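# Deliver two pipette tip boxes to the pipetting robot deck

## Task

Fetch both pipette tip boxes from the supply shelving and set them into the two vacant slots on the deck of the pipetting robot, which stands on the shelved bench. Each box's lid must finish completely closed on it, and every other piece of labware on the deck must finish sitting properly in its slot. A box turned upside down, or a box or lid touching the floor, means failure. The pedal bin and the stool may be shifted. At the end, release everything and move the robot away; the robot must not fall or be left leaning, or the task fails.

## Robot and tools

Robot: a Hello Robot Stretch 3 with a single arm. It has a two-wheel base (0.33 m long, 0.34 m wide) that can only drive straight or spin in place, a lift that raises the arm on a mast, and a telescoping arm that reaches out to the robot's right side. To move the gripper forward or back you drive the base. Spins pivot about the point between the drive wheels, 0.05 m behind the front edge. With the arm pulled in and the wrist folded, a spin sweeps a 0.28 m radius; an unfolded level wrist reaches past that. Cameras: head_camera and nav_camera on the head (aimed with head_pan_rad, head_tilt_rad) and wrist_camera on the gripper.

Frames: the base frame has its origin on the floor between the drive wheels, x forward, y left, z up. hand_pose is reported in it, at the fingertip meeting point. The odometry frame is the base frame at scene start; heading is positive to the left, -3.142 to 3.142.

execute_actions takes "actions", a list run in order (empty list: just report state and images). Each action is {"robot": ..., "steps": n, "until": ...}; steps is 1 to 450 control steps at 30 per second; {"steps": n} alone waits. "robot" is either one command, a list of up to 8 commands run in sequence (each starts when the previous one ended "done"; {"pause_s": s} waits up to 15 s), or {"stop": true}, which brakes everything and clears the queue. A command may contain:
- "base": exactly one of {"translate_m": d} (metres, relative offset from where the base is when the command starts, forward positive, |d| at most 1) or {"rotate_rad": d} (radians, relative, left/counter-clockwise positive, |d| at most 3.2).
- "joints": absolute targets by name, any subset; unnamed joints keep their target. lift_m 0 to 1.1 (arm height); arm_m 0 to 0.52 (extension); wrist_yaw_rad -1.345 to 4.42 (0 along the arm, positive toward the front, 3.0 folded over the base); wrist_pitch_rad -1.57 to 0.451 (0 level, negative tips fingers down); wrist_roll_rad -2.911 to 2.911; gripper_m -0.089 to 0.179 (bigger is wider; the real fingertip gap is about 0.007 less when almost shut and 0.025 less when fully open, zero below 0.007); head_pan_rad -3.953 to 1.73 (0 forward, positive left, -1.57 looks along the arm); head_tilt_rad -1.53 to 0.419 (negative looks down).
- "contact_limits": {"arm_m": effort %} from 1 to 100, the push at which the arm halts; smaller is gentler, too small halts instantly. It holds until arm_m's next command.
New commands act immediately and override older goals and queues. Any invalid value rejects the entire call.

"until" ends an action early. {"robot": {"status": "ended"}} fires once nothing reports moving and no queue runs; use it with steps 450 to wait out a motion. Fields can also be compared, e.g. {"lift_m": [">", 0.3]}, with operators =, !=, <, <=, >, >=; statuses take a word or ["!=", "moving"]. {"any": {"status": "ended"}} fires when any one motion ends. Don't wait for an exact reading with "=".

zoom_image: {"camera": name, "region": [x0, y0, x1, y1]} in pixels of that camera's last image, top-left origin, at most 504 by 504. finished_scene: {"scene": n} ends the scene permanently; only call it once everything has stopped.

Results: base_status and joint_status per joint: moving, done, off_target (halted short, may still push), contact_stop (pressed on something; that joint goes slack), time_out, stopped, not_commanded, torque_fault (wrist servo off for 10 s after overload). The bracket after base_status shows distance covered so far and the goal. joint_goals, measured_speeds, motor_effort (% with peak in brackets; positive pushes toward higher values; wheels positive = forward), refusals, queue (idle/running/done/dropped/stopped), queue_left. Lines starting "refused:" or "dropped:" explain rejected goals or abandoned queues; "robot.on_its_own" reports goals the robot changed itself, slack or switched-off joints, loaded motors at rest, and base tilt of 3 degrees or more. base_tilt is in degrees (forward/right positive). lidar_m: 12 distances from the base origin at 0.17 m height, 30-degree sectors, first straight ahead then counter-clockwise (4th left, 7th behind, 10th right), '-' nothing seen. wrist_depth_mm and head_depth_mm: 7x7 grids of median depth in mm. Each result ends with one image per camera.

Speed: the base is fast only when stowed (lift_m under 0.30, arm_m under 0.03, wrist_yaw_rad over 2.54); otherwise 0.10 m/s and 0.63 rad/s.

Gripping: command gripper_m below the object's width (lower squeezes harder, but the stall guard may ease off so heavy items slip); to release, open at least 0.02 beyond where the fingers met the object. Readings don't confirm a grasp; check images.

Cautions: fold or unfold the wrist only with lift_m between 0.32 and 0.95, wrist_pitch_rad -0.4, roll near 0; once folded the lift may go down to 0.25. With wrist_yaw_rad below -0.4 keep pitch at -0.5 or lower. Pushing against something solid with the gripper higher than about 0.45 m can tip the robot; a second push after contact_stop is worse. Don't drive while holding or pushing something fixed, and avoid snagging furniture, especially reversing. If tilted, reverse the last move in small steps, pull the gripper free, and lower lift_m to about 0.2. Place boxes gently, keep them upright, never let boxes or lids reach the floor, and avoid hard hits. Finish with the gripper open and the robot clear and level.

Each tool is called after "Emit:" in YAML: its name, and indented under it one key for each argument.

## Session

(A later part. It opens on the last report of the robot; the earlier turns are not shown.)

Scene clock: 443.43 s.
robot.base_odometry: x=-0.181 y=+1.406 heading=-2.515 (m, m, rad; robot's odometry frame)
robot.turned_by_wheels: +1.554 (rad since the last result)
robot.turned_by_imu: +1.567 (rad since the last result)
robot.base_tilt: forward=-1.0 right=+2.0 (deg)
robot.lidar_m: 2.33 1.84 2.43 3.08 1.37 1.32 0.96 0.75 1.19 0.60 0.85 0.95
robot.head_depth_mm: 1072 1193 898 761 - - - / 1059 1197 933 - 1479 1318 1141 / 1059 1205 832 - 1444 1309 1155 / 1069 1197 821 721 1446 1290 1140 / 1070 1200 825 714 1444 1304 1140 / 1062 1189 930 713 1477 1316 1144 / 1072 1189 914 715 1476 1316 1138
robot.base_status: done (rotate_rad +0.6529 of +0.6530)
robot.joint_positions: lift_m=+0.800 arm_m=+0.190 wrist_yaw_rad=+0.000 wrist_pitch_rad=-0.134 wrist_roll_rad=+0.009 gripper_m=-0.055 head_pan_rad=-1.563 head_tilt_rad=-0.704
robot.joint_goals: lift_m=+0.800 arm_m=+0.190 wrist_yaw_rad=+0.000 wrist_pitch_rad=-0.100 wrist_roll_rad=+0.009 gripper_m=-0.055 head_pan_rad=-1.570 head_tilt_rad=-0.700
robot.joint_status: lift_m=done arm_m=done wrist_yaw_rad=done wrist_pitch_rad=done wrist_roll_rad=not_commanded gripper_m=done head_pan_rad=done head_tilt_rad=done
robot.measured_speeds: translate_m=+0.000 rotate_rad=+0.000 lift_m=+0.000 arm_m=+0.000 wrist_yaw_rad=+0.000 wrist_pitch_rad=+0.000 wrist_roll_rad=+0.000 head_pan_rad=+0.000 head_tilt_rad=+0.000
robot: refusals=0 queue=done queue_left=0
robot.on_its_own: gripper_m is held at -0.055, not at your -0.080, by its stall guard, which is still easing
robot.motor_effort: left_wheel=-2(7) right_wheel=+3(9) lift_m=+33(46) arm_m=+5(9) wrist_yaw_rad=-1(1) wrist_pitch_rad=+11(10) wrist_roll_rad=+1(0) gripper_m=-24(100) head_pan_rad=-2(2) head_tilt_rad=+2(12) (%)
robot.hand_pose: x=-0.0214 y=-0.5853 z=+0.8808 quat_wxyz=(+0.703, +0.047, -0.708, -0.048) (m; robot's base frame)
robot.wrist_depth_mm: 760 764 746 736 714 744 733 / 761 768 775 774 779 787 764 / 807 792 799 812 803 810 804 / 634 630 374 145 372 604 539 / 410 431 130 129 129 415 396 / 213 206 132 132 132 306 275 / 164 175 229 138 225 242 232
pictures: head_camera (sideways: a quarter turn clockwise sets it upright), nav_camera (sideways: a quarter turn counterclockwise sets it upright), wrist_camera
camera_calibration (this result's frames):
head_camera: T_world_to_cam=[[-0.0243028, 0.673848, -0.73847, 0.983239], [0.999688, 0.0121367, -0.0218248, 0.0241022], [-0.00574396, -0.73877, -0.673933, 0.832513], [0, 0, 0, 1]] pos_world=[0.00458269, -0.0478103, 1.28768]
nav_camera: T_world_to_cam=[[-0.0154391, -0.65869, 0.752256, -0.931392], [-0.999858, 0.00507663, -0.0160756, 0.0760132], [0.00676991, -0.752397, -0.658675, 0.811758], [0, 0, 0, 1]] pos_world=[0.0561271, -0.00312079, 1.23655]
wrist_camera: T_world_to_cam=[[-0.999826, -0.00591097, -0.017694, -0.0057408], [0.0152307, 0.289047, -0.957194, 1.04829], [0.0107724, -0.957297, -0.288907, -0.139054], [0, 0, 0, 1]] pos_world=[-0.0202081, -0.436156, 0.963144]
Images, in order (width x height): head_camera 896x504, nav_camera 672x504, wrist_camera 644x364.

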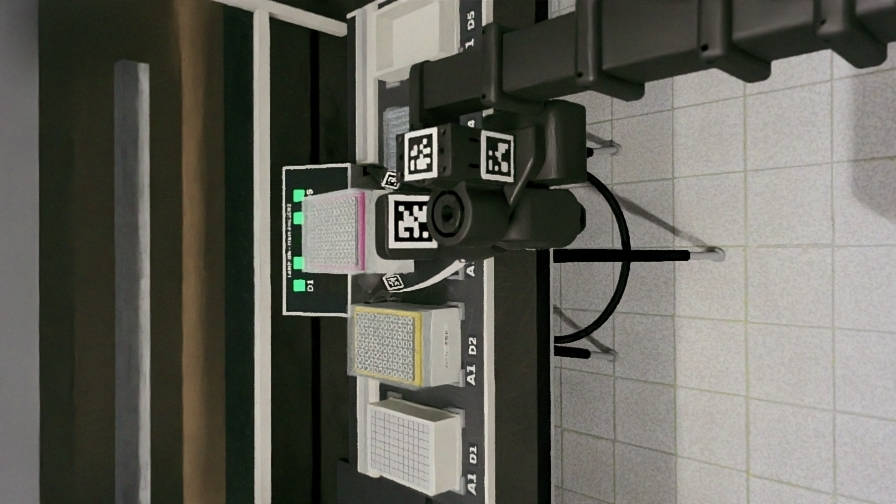

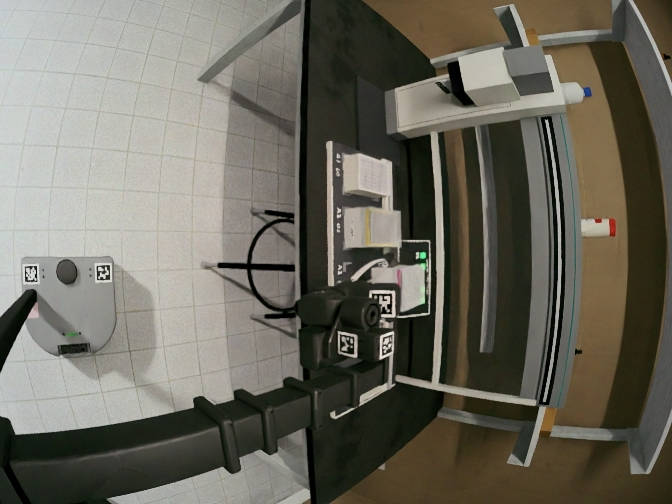

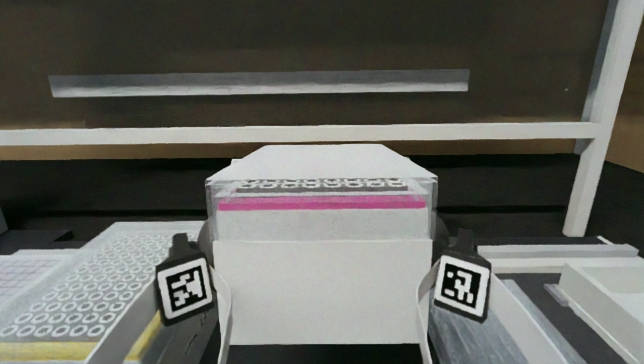

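Emit:
execute_actions:
  actions:
    - {"robot":{"joints":{"gripper_m":-0.075}},"steps":15}
    - {"robot":{"joints":{"lift_m":0.744}},"steps":200,"until":{"robot":{"lift_m_status":["!=","moving"]}}}

Emit:
zoom_image:
  camera: "wrist_camera"
  region: [120, 264, 540, 364]

Emit:
zoom_image:
  camera: "head_camera"
  region: [320, 150, 520, 350]

Scene clock: 449.03 s.
robot.base_odometry: x=-0.181 y=+1.406 heading=-2.515 (m, m, rad; robot's odometry frame)
robot.turned_by_wheels: +0.000 (rad since the last result)
robot.turned_by_imu: +0.001 (rad since the last result)
robot.base_tilt: forward=-1.0 right=+1.9 (deg)
robot.lidar_m: 2.33 1.85 2.43 3.06 1.38 1.32 0.95 0.75 1.19 0.60 0.84 0.95
robot.head_depth_mm: 1072 1203 898 719 1470 - - / 1066 1196 931 766 - 1284 1133 / 1063 1198 832 742 - 1311 1138 / 1066 1193 820 692 1441 1283 1142 / 1070 1199 831 710 1443 1321 1136 / 1059 1189 928 714 1477 1311 1142 / 1072 1193 918 713 1475 1323 1144
robot.base_status: done (rotate_rad +0.6529 of +0.6530)
robot.joint_positions: lift_m=+0.744 arm_m=+0.190 wrist_yaw_rad=+0.000 wrist_pitch_rad=-0.134 wrist_roll_rad=+0.009 gripper_m=-0.067 head_pan_rad=-1.563 head_tilt_rad=-0.704
robot.joint_goals: lift_m=+0.744 arm_m=+0.190 wrist_yaw_rad=+0.000 wrist_pitch_rad=-0.100 wrist_roll_rad=+0.009 gripper_m=-0.070 head_pan_rad=-1.570 head_tilt_rad=-0.700
robot.joint_status: lift_m=done arm_m=done wrist_yaw_rad=done wrist_pitch_rad=done wrist_roll_rad=not_commanded gripper_m=off_target head_pan_rad=done head_tilt_rad=done
robot.measured_speeds: translate_m=+0.000 rotate_rad=+0.000 lift_m=+0.000 arm_m=+0.000 wrist_yaw_rad=+0.000 wrist_pitch_rad=+0.000 wrist_roll_rad=+0.000 head_pan_rad=+0.000 head_tilt_rad=+0.000
robot: refusals=0 queue=done queue_left=0
robot.on_its_own: gripper_m is held at -0.070, not at your -0.075, by its stall guard, which is still easing
robot.motor_effort: left_wheel=-2(2) right_wheel=+3(4) lift_m=+32(33) arm_m=+5(5) wrist_yaw_rad=+0(0) wrist_pitch_rad=+10(10) wrist_roll_rad=+0(0) gripper_m=-57(100) head_pan_rad=-2(2) head_tilt_rad=+2(2) (%)
robot.hand_pose: x=-0.0214 y=-0.5853 z=+0.8248 quat_wxyz=(+0.703, +0.047, -0.708, -0.048) (m; robot's base frame)
robot.wrist_depth_mm: 741 723 743 734 720 736 741 / 696 689 674 688 766 783 757 / 794 804 357 330 351 795 671 / 456 212 236 145 294 426 378 / 146 165 129 129 129 275 242 / 142 143 133 133 132 213 207 / 150 161 159 137 158 165 169
pictures: head_camera (sideways: a quarter turn clockwise sets it upright), nav_camera (sideways: a quarter turn counterclockwise sets it upright), wrist_camera
camera_calibration (this result's frames):
head_camera: T_world_to_cam=[[-0.0243028, 0.673848, -0.73847, 0.983239], [0.999688, 0.0121366, -0.0218248, 0.0241022], [-0.00574405, -0.73877, -0.673933, 0.832513], [0, 0, 0, 1]] pos_world=[0.00458268, -0.0478103, 1.28768]
nav_camera: T_world_to_cam=[[-0.0154392, -0.65869, 0.752256, -0.931392], [-0.999858, 0.00507676, -0.0160756, 0.0760132], [0.00676982, -0.752397, -0.658675, 0.811758], [0, 0, 0, 1]] pos_world=[0.0561271, -0.00312079, 1.23655]
wrist_camera: T_world_to_cam=[[-0.999826, -0.00591055, -0.0176942, -0.00673131], [0.0152307, 0.289071, -0.957186, 0.994697], [0.0107724, -0.957289, -0.288931, -0.155208], [0, 0, 0, 1]] pos_world=[-0.0202081, -0.436157, 0.907146]
Images, in order (width x height): head_camera 896x504, nav_camera 672x504, wrist_camera 644x364.

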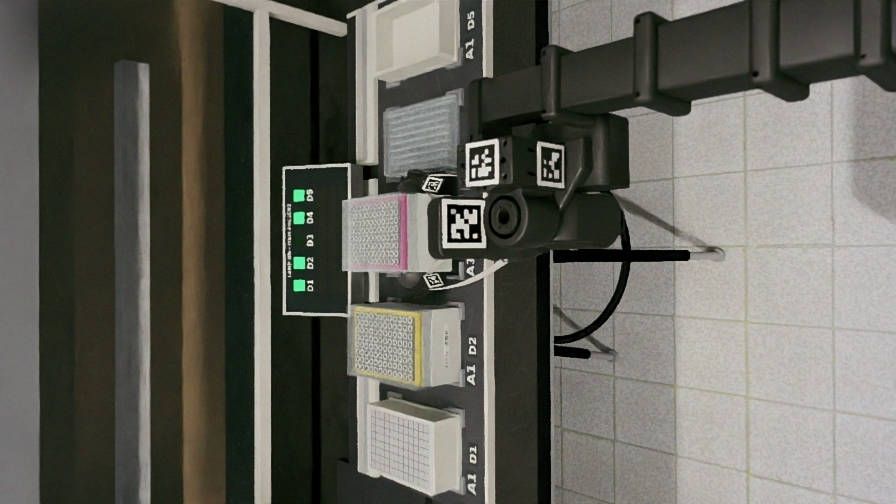

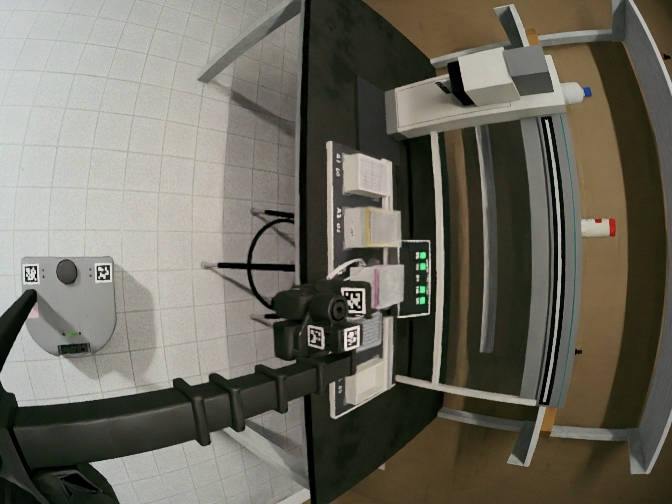

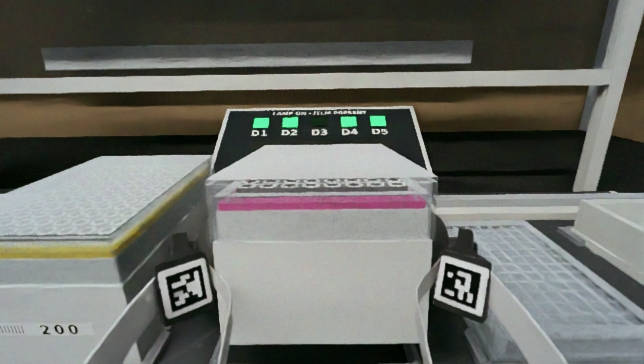

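Region (120, 264, 540, 364) of wrist_camera's 644x364 image, scaled by 1.200; it fills the top 120 rows of this view, and the rest is white.

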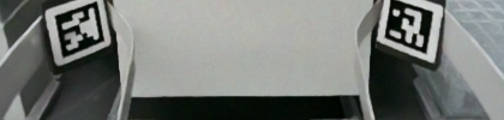

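Region (320, 150, 520, 350) of head_camera's 896x504 image, scaled by 2.520, with more detail than that image has.

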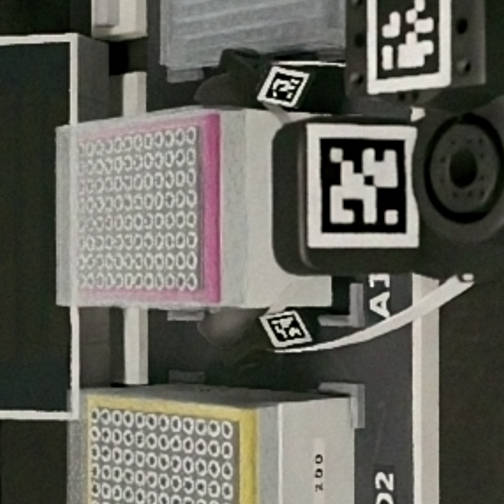

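Emit:
execute_actions:
  actions:
    - {"robot":{"base":{"translate_m":0.0035},"joints":{"arm_m":0.197,"gripper_m":-0.07}},"steps":100,"until":{"robot":{"base_status":["!=","moving"],"arm_m_status":["!=","moving"]}}}
    - {"robot":{"joints":{"lift_m":0.733}},"steps":100,"until":{"robot":{"lift_m_status":["!=","moving"]}}}

Emit:
zoom_image:
  camera: "wrist_camera"
  region: [120, 264, 540, 364]

Emit:
zoom_image:
  camera: "head_camera"
  region: [320, 150, 520, 350]

Scene clock: 456.90 s.
robot.base_odometry: x=-0.183 y=+1.404 heading=-2.515 (m, m, rad; robot's odometry frame)
robot.turned_by_wheels: +0.000 (rad since the last result)
robot.turned_by_imu: +0.001 (rad since the last result)
robot.base_tilt: forward=-1.0 right=+2.0 (deg)
robot.lidar_m: 2.33 1.84 2.43 3.07 1.39 1.32 0.96 0.75 1.19 0.60 0.85 0.95
robot.head_depth_mm: 1072 1201 900 721 1467 - - / 1063 1194 930 770 - 1299 1145 / 1061 1201 837 767 - 1317 1140 / 1064 1200 824 702 1439 1287 1141 / 1064 1197 831 701 1398 1315 1146 / 1074 1193 931 720 1468 1313 1140 / 1063 1199 916 710 1479 1316 1142
robot.base_status: done (translate_m +0.0035 of +0.0035)
robot.joint_positions: lift_m=+0.733 arm_m=+0.197 wrist_yaw_rad=+0.000 wrist_pitch_rad=-0.132 wrist_roll_rad=+0.009 gripper_m=-0.067 head_pan_rad=-1.563 head_tilt_rad=-0.704
robot.joint_goals: lift_m=+0.733 arm_m=+0.197 wrist_yaw_rad=+0.000 wrist_pitch_rad=-0.100 wrist_roll_rad=+0.009 gripper_m=-0.070 head_pan_rad=-1.570 head_tilt_rad=-0.700
robot.joint_status: lift_m=done arm_m=done wrist_yaw_rad=done wrist_pitch_rad=done wrist_roll_rad=not_commanded gripper_m=off_target head_pan_rad=done head_tilt_rad=done
robot.measured_speeds: translate_m=+0.000 rotate_rad=+0.000 lift_m=+0.000 arm_m=+0.000 wrist_yaw_rad=+0.000 wrist_pitch_rad=+0.000 wrist_roll_rad=+0.000 head_pan_rad=+0.000 head_tilt_rad=+0.000
robot: refusals=0 queue=done queue_left=0
robot.motor_effort: left_wheel=-2(4) right_wheel=+3(9) lift_m=+31(33) arm_m=+5(6) wrist_yaw_rad=-1(1) wrist_pitch_rad=+10(10) wrist_roll_rad=+0(0) gripper_m=-60(100) head_pan_rad=-2(2) head_tilt_rad=+2(2) (%)
robot.hand_pose: x=-0.0214 y=-0.5925 z=+0.8143 quat_wxyz=(+0.703, +0.047, -0.708, -0.047) (m; robot's base frame)
robot.wrist_depth_mm: 734 734 718 722 704 732 717 / 748 678 680 346 676 759 727 / 799 806 325 311 321 733 619 / 202 188 213 143 283 407 373 / 132 150 129 129 129 254 235 / 132 136 133 132 133 197 191 / 141 147 148 138 146 151 155
pictures: head_camera (sideways: a quarter turn clockwise sets it upright), nav_camera (sideways: a quarter turn counterclockwise sets it upright), wrist_camera
camera_calibration (this result's frames):
head_camera: T_world_to_cam=[[-0.0243027, 0.673848, -0.73847, 0.983239], [0.999688, 0.0121365, -0.0218248, 0.0241022], [-0.00574414, -0.73877, -0.673933, 0.832513], [0, 0, 0, 1]] pos_world=[0.00458267, -0.0478103, 1.28768]
nav_camera: T_world_to_cam=[[-0.0154392, -0.65869, 0.752256, -0.931392], [-0.999858, 0.00507687, -0.0160756, 0.0760132], [0.00676973, -0.752397, -0.658675, 0.811758], [0, 0, 0, 1]] pos_world=[0.0561271, -0.0031208, 1.23655]
wrist_camera: T_world_to_cam=[[-0.999826, -0.00593781, -0.0176858, -0.00698331], [0.0152347, 0.287308, -0.957717, 0.986087], [0.010768, -0.95782, -0.287167, -0.166795], [0, 0, 0, 1]] pos_world=[-0.0202088, -0.443111, 0.896371]
Images, in order (width x height): head_camera 896x504, nav_camera 672x504, wrist_camera 644x364.

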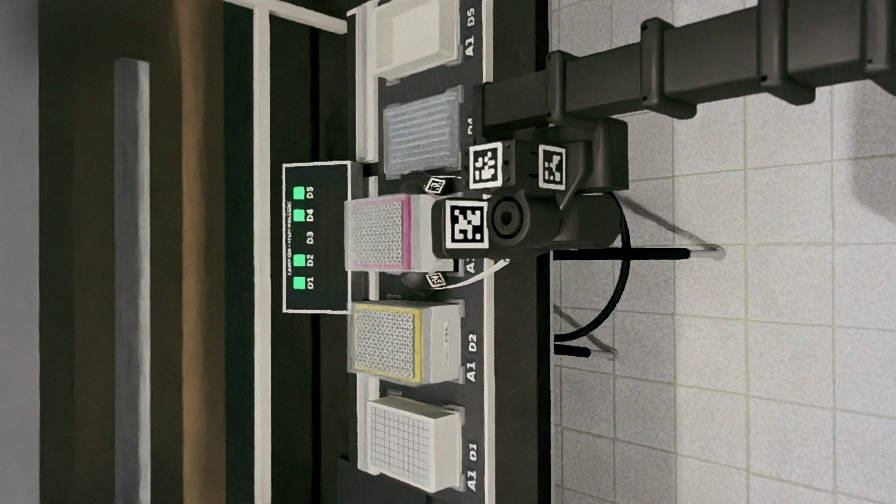

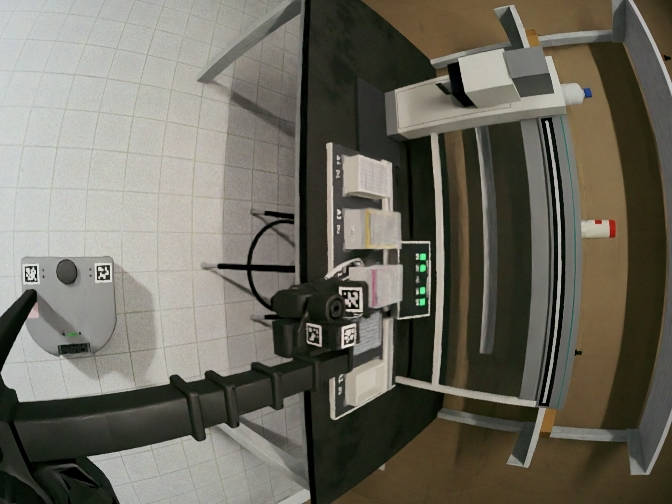

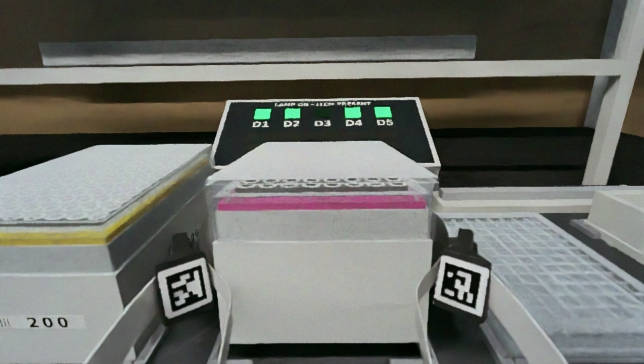

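Region (120, 264, 540, 364) of wrist_camera's 644x364 image, scaled by 1.200; it fills the top 120 rows of this view, and the rest is white.

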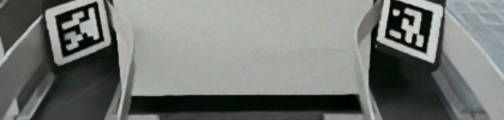

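Region (320, 150, 520, 350) of head_camera's 896x504 image, scaled by 2.520, with more detail than that image has.

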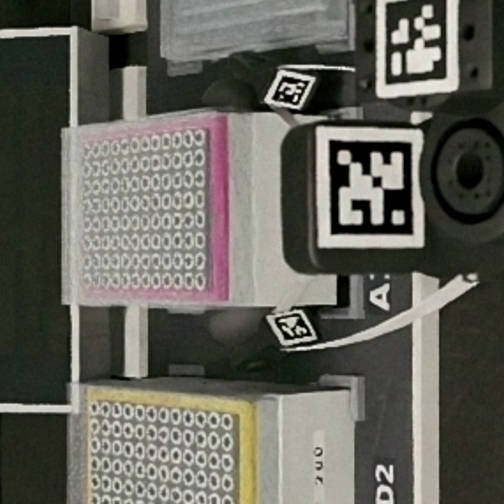

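Emit:
execute_actions:
  actions:
    - {"robot":{"base":{"translate_m":0.001},"joints":{"gripper_m":0.04}},"steps":60,"until":{"robot":{"status":"ended"}}}
    - {"robot":{"joints":{"lift_m":0.725}},"steps":100,"until":{"robot":{"lift_m_status":["!=","moving"]}}}
    - {"steps":5}

Scene clock: 462.00 s.
robot.base_odometry: x=-0.184 y=+1.404 heading=-2.515 (m, m, rad; robot's odometry frame)
robot.turned_by_wheels: +0.000 (rad since the last result)
robot.turned_by_imu: +0.001 (rad since the last result)
robot.base_tilt: forward=-1.0 right=+2.0 (deg)
robot.lidar_m: 2.33 1.84 2.43 3.08 1.38 1.33 0.96 0.76 1.19 0.60 0.85 0.94
robot.head_depth_mm: 1073 1191 879 720 1476 1336 - / 1059 1197 934 765 - 1303 1136 / 1068 1198 832 741 - 1314 1147 / 1062 1200 819 701 1448 1277 1143 / 1063 1192 828 701 1395 1311 1136 / 1066 1193 934 722 1477 1311 1146 / 1061 1197 913 713 1475 1310 1142
robot.base_status: done (translate_m +0.0010 of +0.0010)
robot.joint_positions: lift_m=+0.725 arm_m=+0.197 wrist_yaw_rad=+0.000 wrist_pitch_rad=-0.124 wrist_roll_rad=+0.009 gripper_m=+0.041 head_pan_rad=-1.563 head_tilt_rad=-0.704
robot.joint_goals: lift_m=+0.725 arm_m=+0.197 wrist_yaw_rad=+0.000 wrist_pitch_rad=-0.100 wrist_roll_rad=+0.009 gripper_m=+0.040 head_pan_rad=-1.570 head_tilt_rad=-0.700
robot.joint_status: lift_m=done arm_m=done wrist_yaw_rad=done wrist_pitch_rad=done wrist_roll_rad=not_commanded gripper_m=done head_pan_rad=done head_tilt_rad=done
robot.measured_speeds: translate_m=+0.000 rotate_rad=+0.000 lift_m=+0.000 arm_m=+0.000 wrist_yaw_rad=+0.000 wrist_pitch_rad=+0.000 wrist_roll_rad=+0.000 head_pan_rad=+0.000 head_tilt_rad=+0.000
robot: refusals=0 queue=done queue_left=0
robot.motor_effort: left_wheel=-2(5) right_wheel=+4(8) lift_m=+31(32) arm_m=+5(5) wrist_yaw_rad=-1(0) wrist_pitch_rad=+7(10) wrist_roll_rad=+0(0) gripper_m=-21(64) head_pan_rad=-3(2) head_tilt_rad=+3(1) (%)
robot.hand_pose: x=-0.0215 y=-0.5929 z=+0.8083 quat_wxyz=(+0.703, +0.044, -0.709, -0.044) (m; robot's base frame)
robot.wrist_depth_mm: 738 717 725 735 728 729 710 / 689 676 693 679 681 771 345 / 802 794 320 306 314 732 608 / 173 176 207 140 277 389 306 / 128 145 128 128 128 243 226 / 132 135 133 132 132 188 183 / 140 140 140 139 139 143 148
pictures: head_camera (sideways: a quarter turn clockwise sets it upright), nav_camera (sideways: a quarter turn counterclockwise sets it upright), wrist_camera
camera_calibration (this result's frames):
head_camera: T_world_to_cam=[[-0.0243027, 0.673848, -0.73847, 0.983239], [0.999688, 0.0121365, -0.0218248, 0.0241022], [-0.00574414, -0.73877, -0.673933, 0.832513], [0, 0, 0, 1]] pos_world=[0.00458267, -0.0478103, 1.28768]
nav_camera: T_world_to_cam=[[-0.0154392, -0.65869, 0.752256, -0.931392], [-0.999858, 0.00507687, -0.0160756, 0.0760132], [0.00676973, -0.752397, -0.658675, 0.811758], [0, 0, 0, 1]] pos_world=[0.0561271, -0.0031208, 1.23655]
wrist_camera: T_world_to_cam=[[-0.999828, -0.00569733, -0.0176374, -0.00708397], [0.0153422, 0.279526, -0.960016, 0.977785], [0.0103996, -0.960121, -0.279391, -0.176596], [0, 0, 0, 1]] pos_world=[-0.0202476, -0.44291, 0.889225]
Images, in order (width x height): head_camera 896x504, nav_camera 672x504, wrist_camera 644x364.

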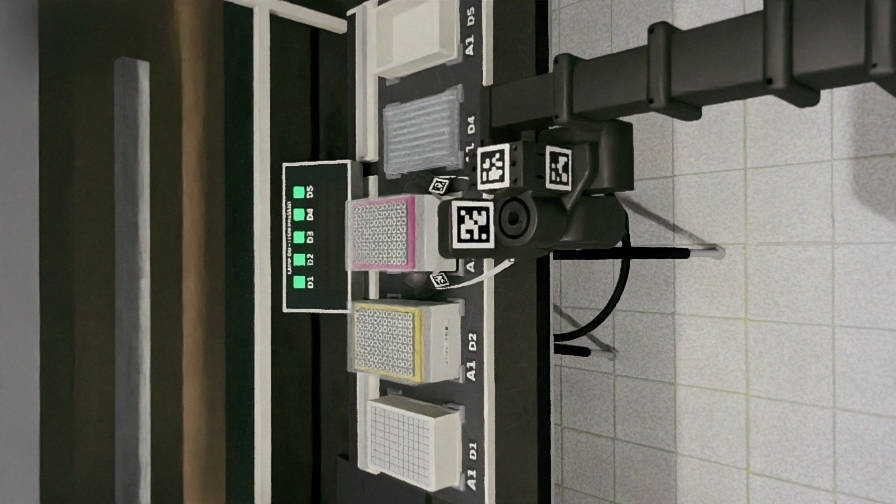

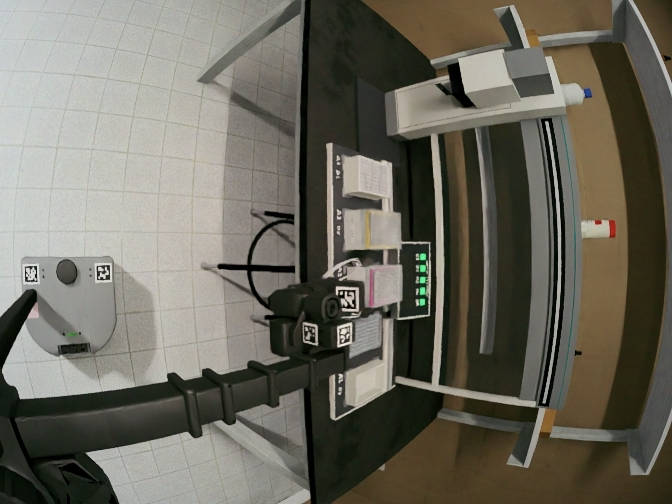

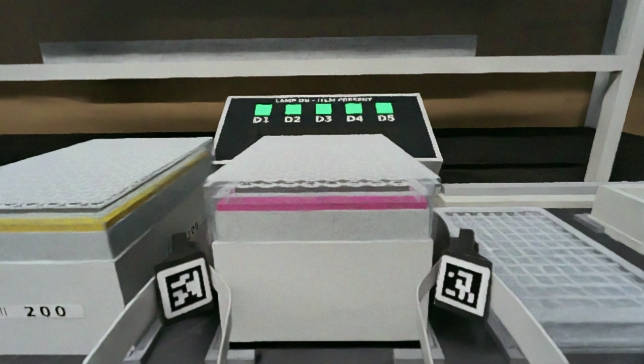

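Emit:
execute_actions:
  actions:
    - {"robot":{"joints":{"lift_m":0.7205}},"steps":100,"until":{"robot":{"lift_m_status":["!=","moving"]}}}
    - {"robot":{"joints":{"gripper_m":0.121}},"steps":60,"until":{"robot":{"status":"ended"}}}
    - {"robot":{"joints":{"lift_m":0.727}},"steps":100,"until":{"robot":{"status":"ended"}}}
    - {"robot":{"joints":{"arm_m":0.0}},"steps":200,"until":{"robot":{"status":"ended"}}}

Emit:
zoom_image:
  camera: "wrist_camera"
  region: [70, 80, 574, 280]

Scene clock: 473.73 s.
robot.base_odometry: x=-0.184 y=+1.404 heading=-2.515 (m, m, rad; robot's odometry frame)
robot.turned_by_wheels: +0.000 (rad since the last result)
robot.turned_by_imu: +0.001 (rad since the last result)
robot.base_tilt: forward=-1.0 right=+1.9 (deg)
robot.lidar_m: 2.33 1.84 2.43 3.07 1.38 1.32 0.96 0.76 1.19 0.60 0.85 0.95
robot.head_depth_mm: 1073 1202 876 721 1471 1306 - / 1067 1204 936 743 1480 1337 - / 1066 1197 836 719 1438 1342 - / 1060 1192 823 700 1434 1311 1147 / 1069 1200 830 700 1280 1310 1150 / 1069 1202 931 721 1479 1325 1140 / 1070 1194 910 714 1479 1322 1149
robot.base_status: done (translate_m +0.0010 of +0.0010)
robot.joint_positions: lift_m=+0.727 arm_m=+0.000 wrist_yaw_rad=+0.000 wrist_pitch_rad=-0.122 wrist_roll_rad=+0.009 gripper_m=+0.121 head_pan_rad=-1.563 head_tilt_rad=-0.704
robot.joint_goals: lift_m=+0.727 arm_m=+0.000 wrist_yaw_rad=+0.000 wrist_pitch_rad=-0.100 wrist_roll_rad=+0.009 gripper_m=+0.121 head_pan_rad=-1.570 head_tilt_rad=-0.700
robot.joint_status: lift_m=done arm_m=done wrist_yaw_rad=done wrist_pitch_rad=done wrist_roll_rad=not_commanded gripper_m=done head_pan_rad=done head_tilt_rad=done
robot.measured_speeds: translate_m=+0.000 rotate_rad=+0.000 lift_m=+0.000 arm_m=+0.000 wrist_yaw_rad=+0.000 wrist_pitch_rad=+0.000 wrist_roll_rad=+0.000 head_pan_rad=+0.000 head_tilt_rad=+0.000
robot: refusals=0 queue=done queue_left=0
robot.motor_effort: left_wheel=-1(2) right_wheel=+3(5) lift_m=+43(45) arm_m=-6(7) wrist_yaw_rad=+0(4) wrist_pitch_rad=+7(7) wrist_roll_rad=+0(0) gripper_m=+0(92) head_pan_rad=-2(3) head_tilt_rad=+2(2) (%)
robot.hand_pose: x=-0.0216 y=-0.3967 z=+0.8103 quat_wxyz=(+0.703, +0.043, -0.709, -0.044) (m; robot's base frame)
robot.wrist_depth_mm: 482 924 919 922 907 900 904 / 493 864 963 846 980 922 945 / 511 860 402 322 649 741 746 / 325 324 323 319 367 334 320 / 287 289 280 278 277 281 272 / 243 238 240 241 241 - 239 / - - - 934 - - -
pictures: head_camera (sideways: a quarter turn clockwise sets it upright), nav_camera (sideways: a quarter turn counterclockwise sets it upright), wrist_camera
camera_calibration (this result's frames):
head_camera: T_world_to_cam=[[-0.0243025, 0.673817, -0.738499, 0.983276], [0.999688, 0.0121357, -0.021825, 0.0241025], [-0.00574383, -0.738799, -0.673902, 0.832472], [0, 0, 0, 1]] pos_world=[0.00458269, -0.0478109, 1.28768]
nav_camera: T_world_to_cam=[[-0.0154394, -0.658659, 0.752283, -0.931428], [-0.999858, 0.00507608, -0.0160761, 0.0760139], [0.00677003, -0.752425, -0.658644, 0.811717], [0, 0, 0, 1]] pos_world=[0.0561271, -0.00312353, 1.23655]
wrist_camera: T_world_to_cam=[[-0.99983, -0.00543463, -0.0176269, -0.00590953], [0.0154219, 0.277974, -0.960465, 0.924553], [0.0101196, -0.960573, -0.277842, 0.0108842], [0, 0, 0, 1]] pos_world=[-0.0202771, -0.246578, 0.890921]
Images, in order (width x height): head_camera 896x504, nav_camera 672x504, wrist_camera 644x364.

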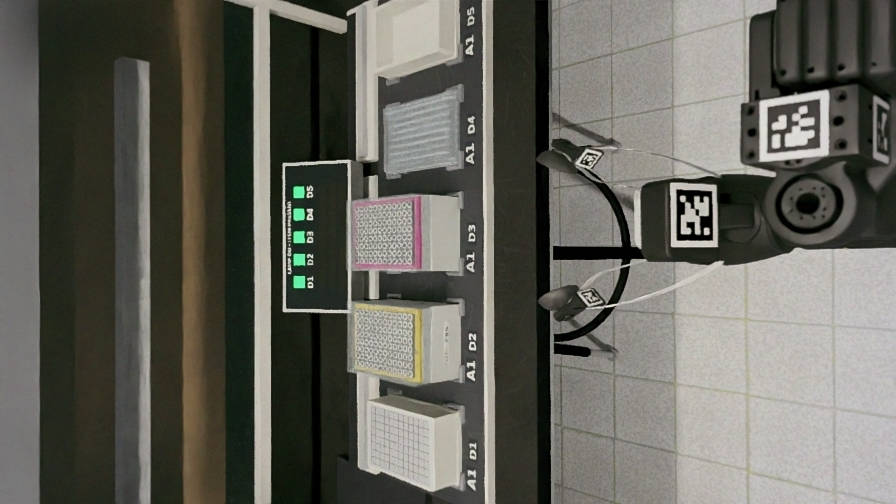

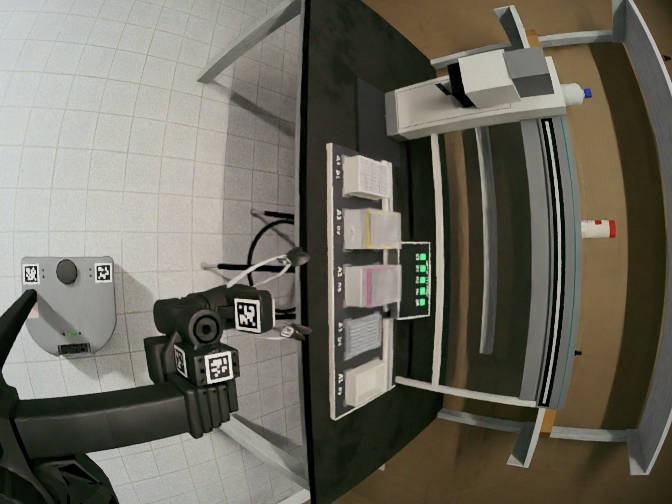

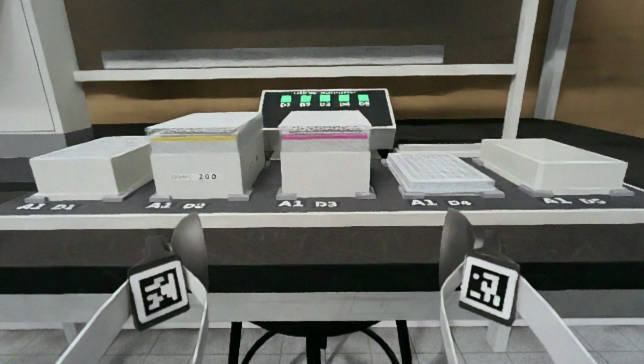

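Region (70, 80, 574, 280) of wrist_camera's 644x364 image, scaled by 1.000; it fills the top 200 rows of this view, and the rest is white.

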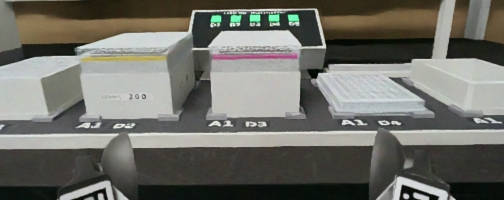

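Both seated, covers down.

Emit:
finished_scene:
  scene: 1

The scene is finished: the task was done.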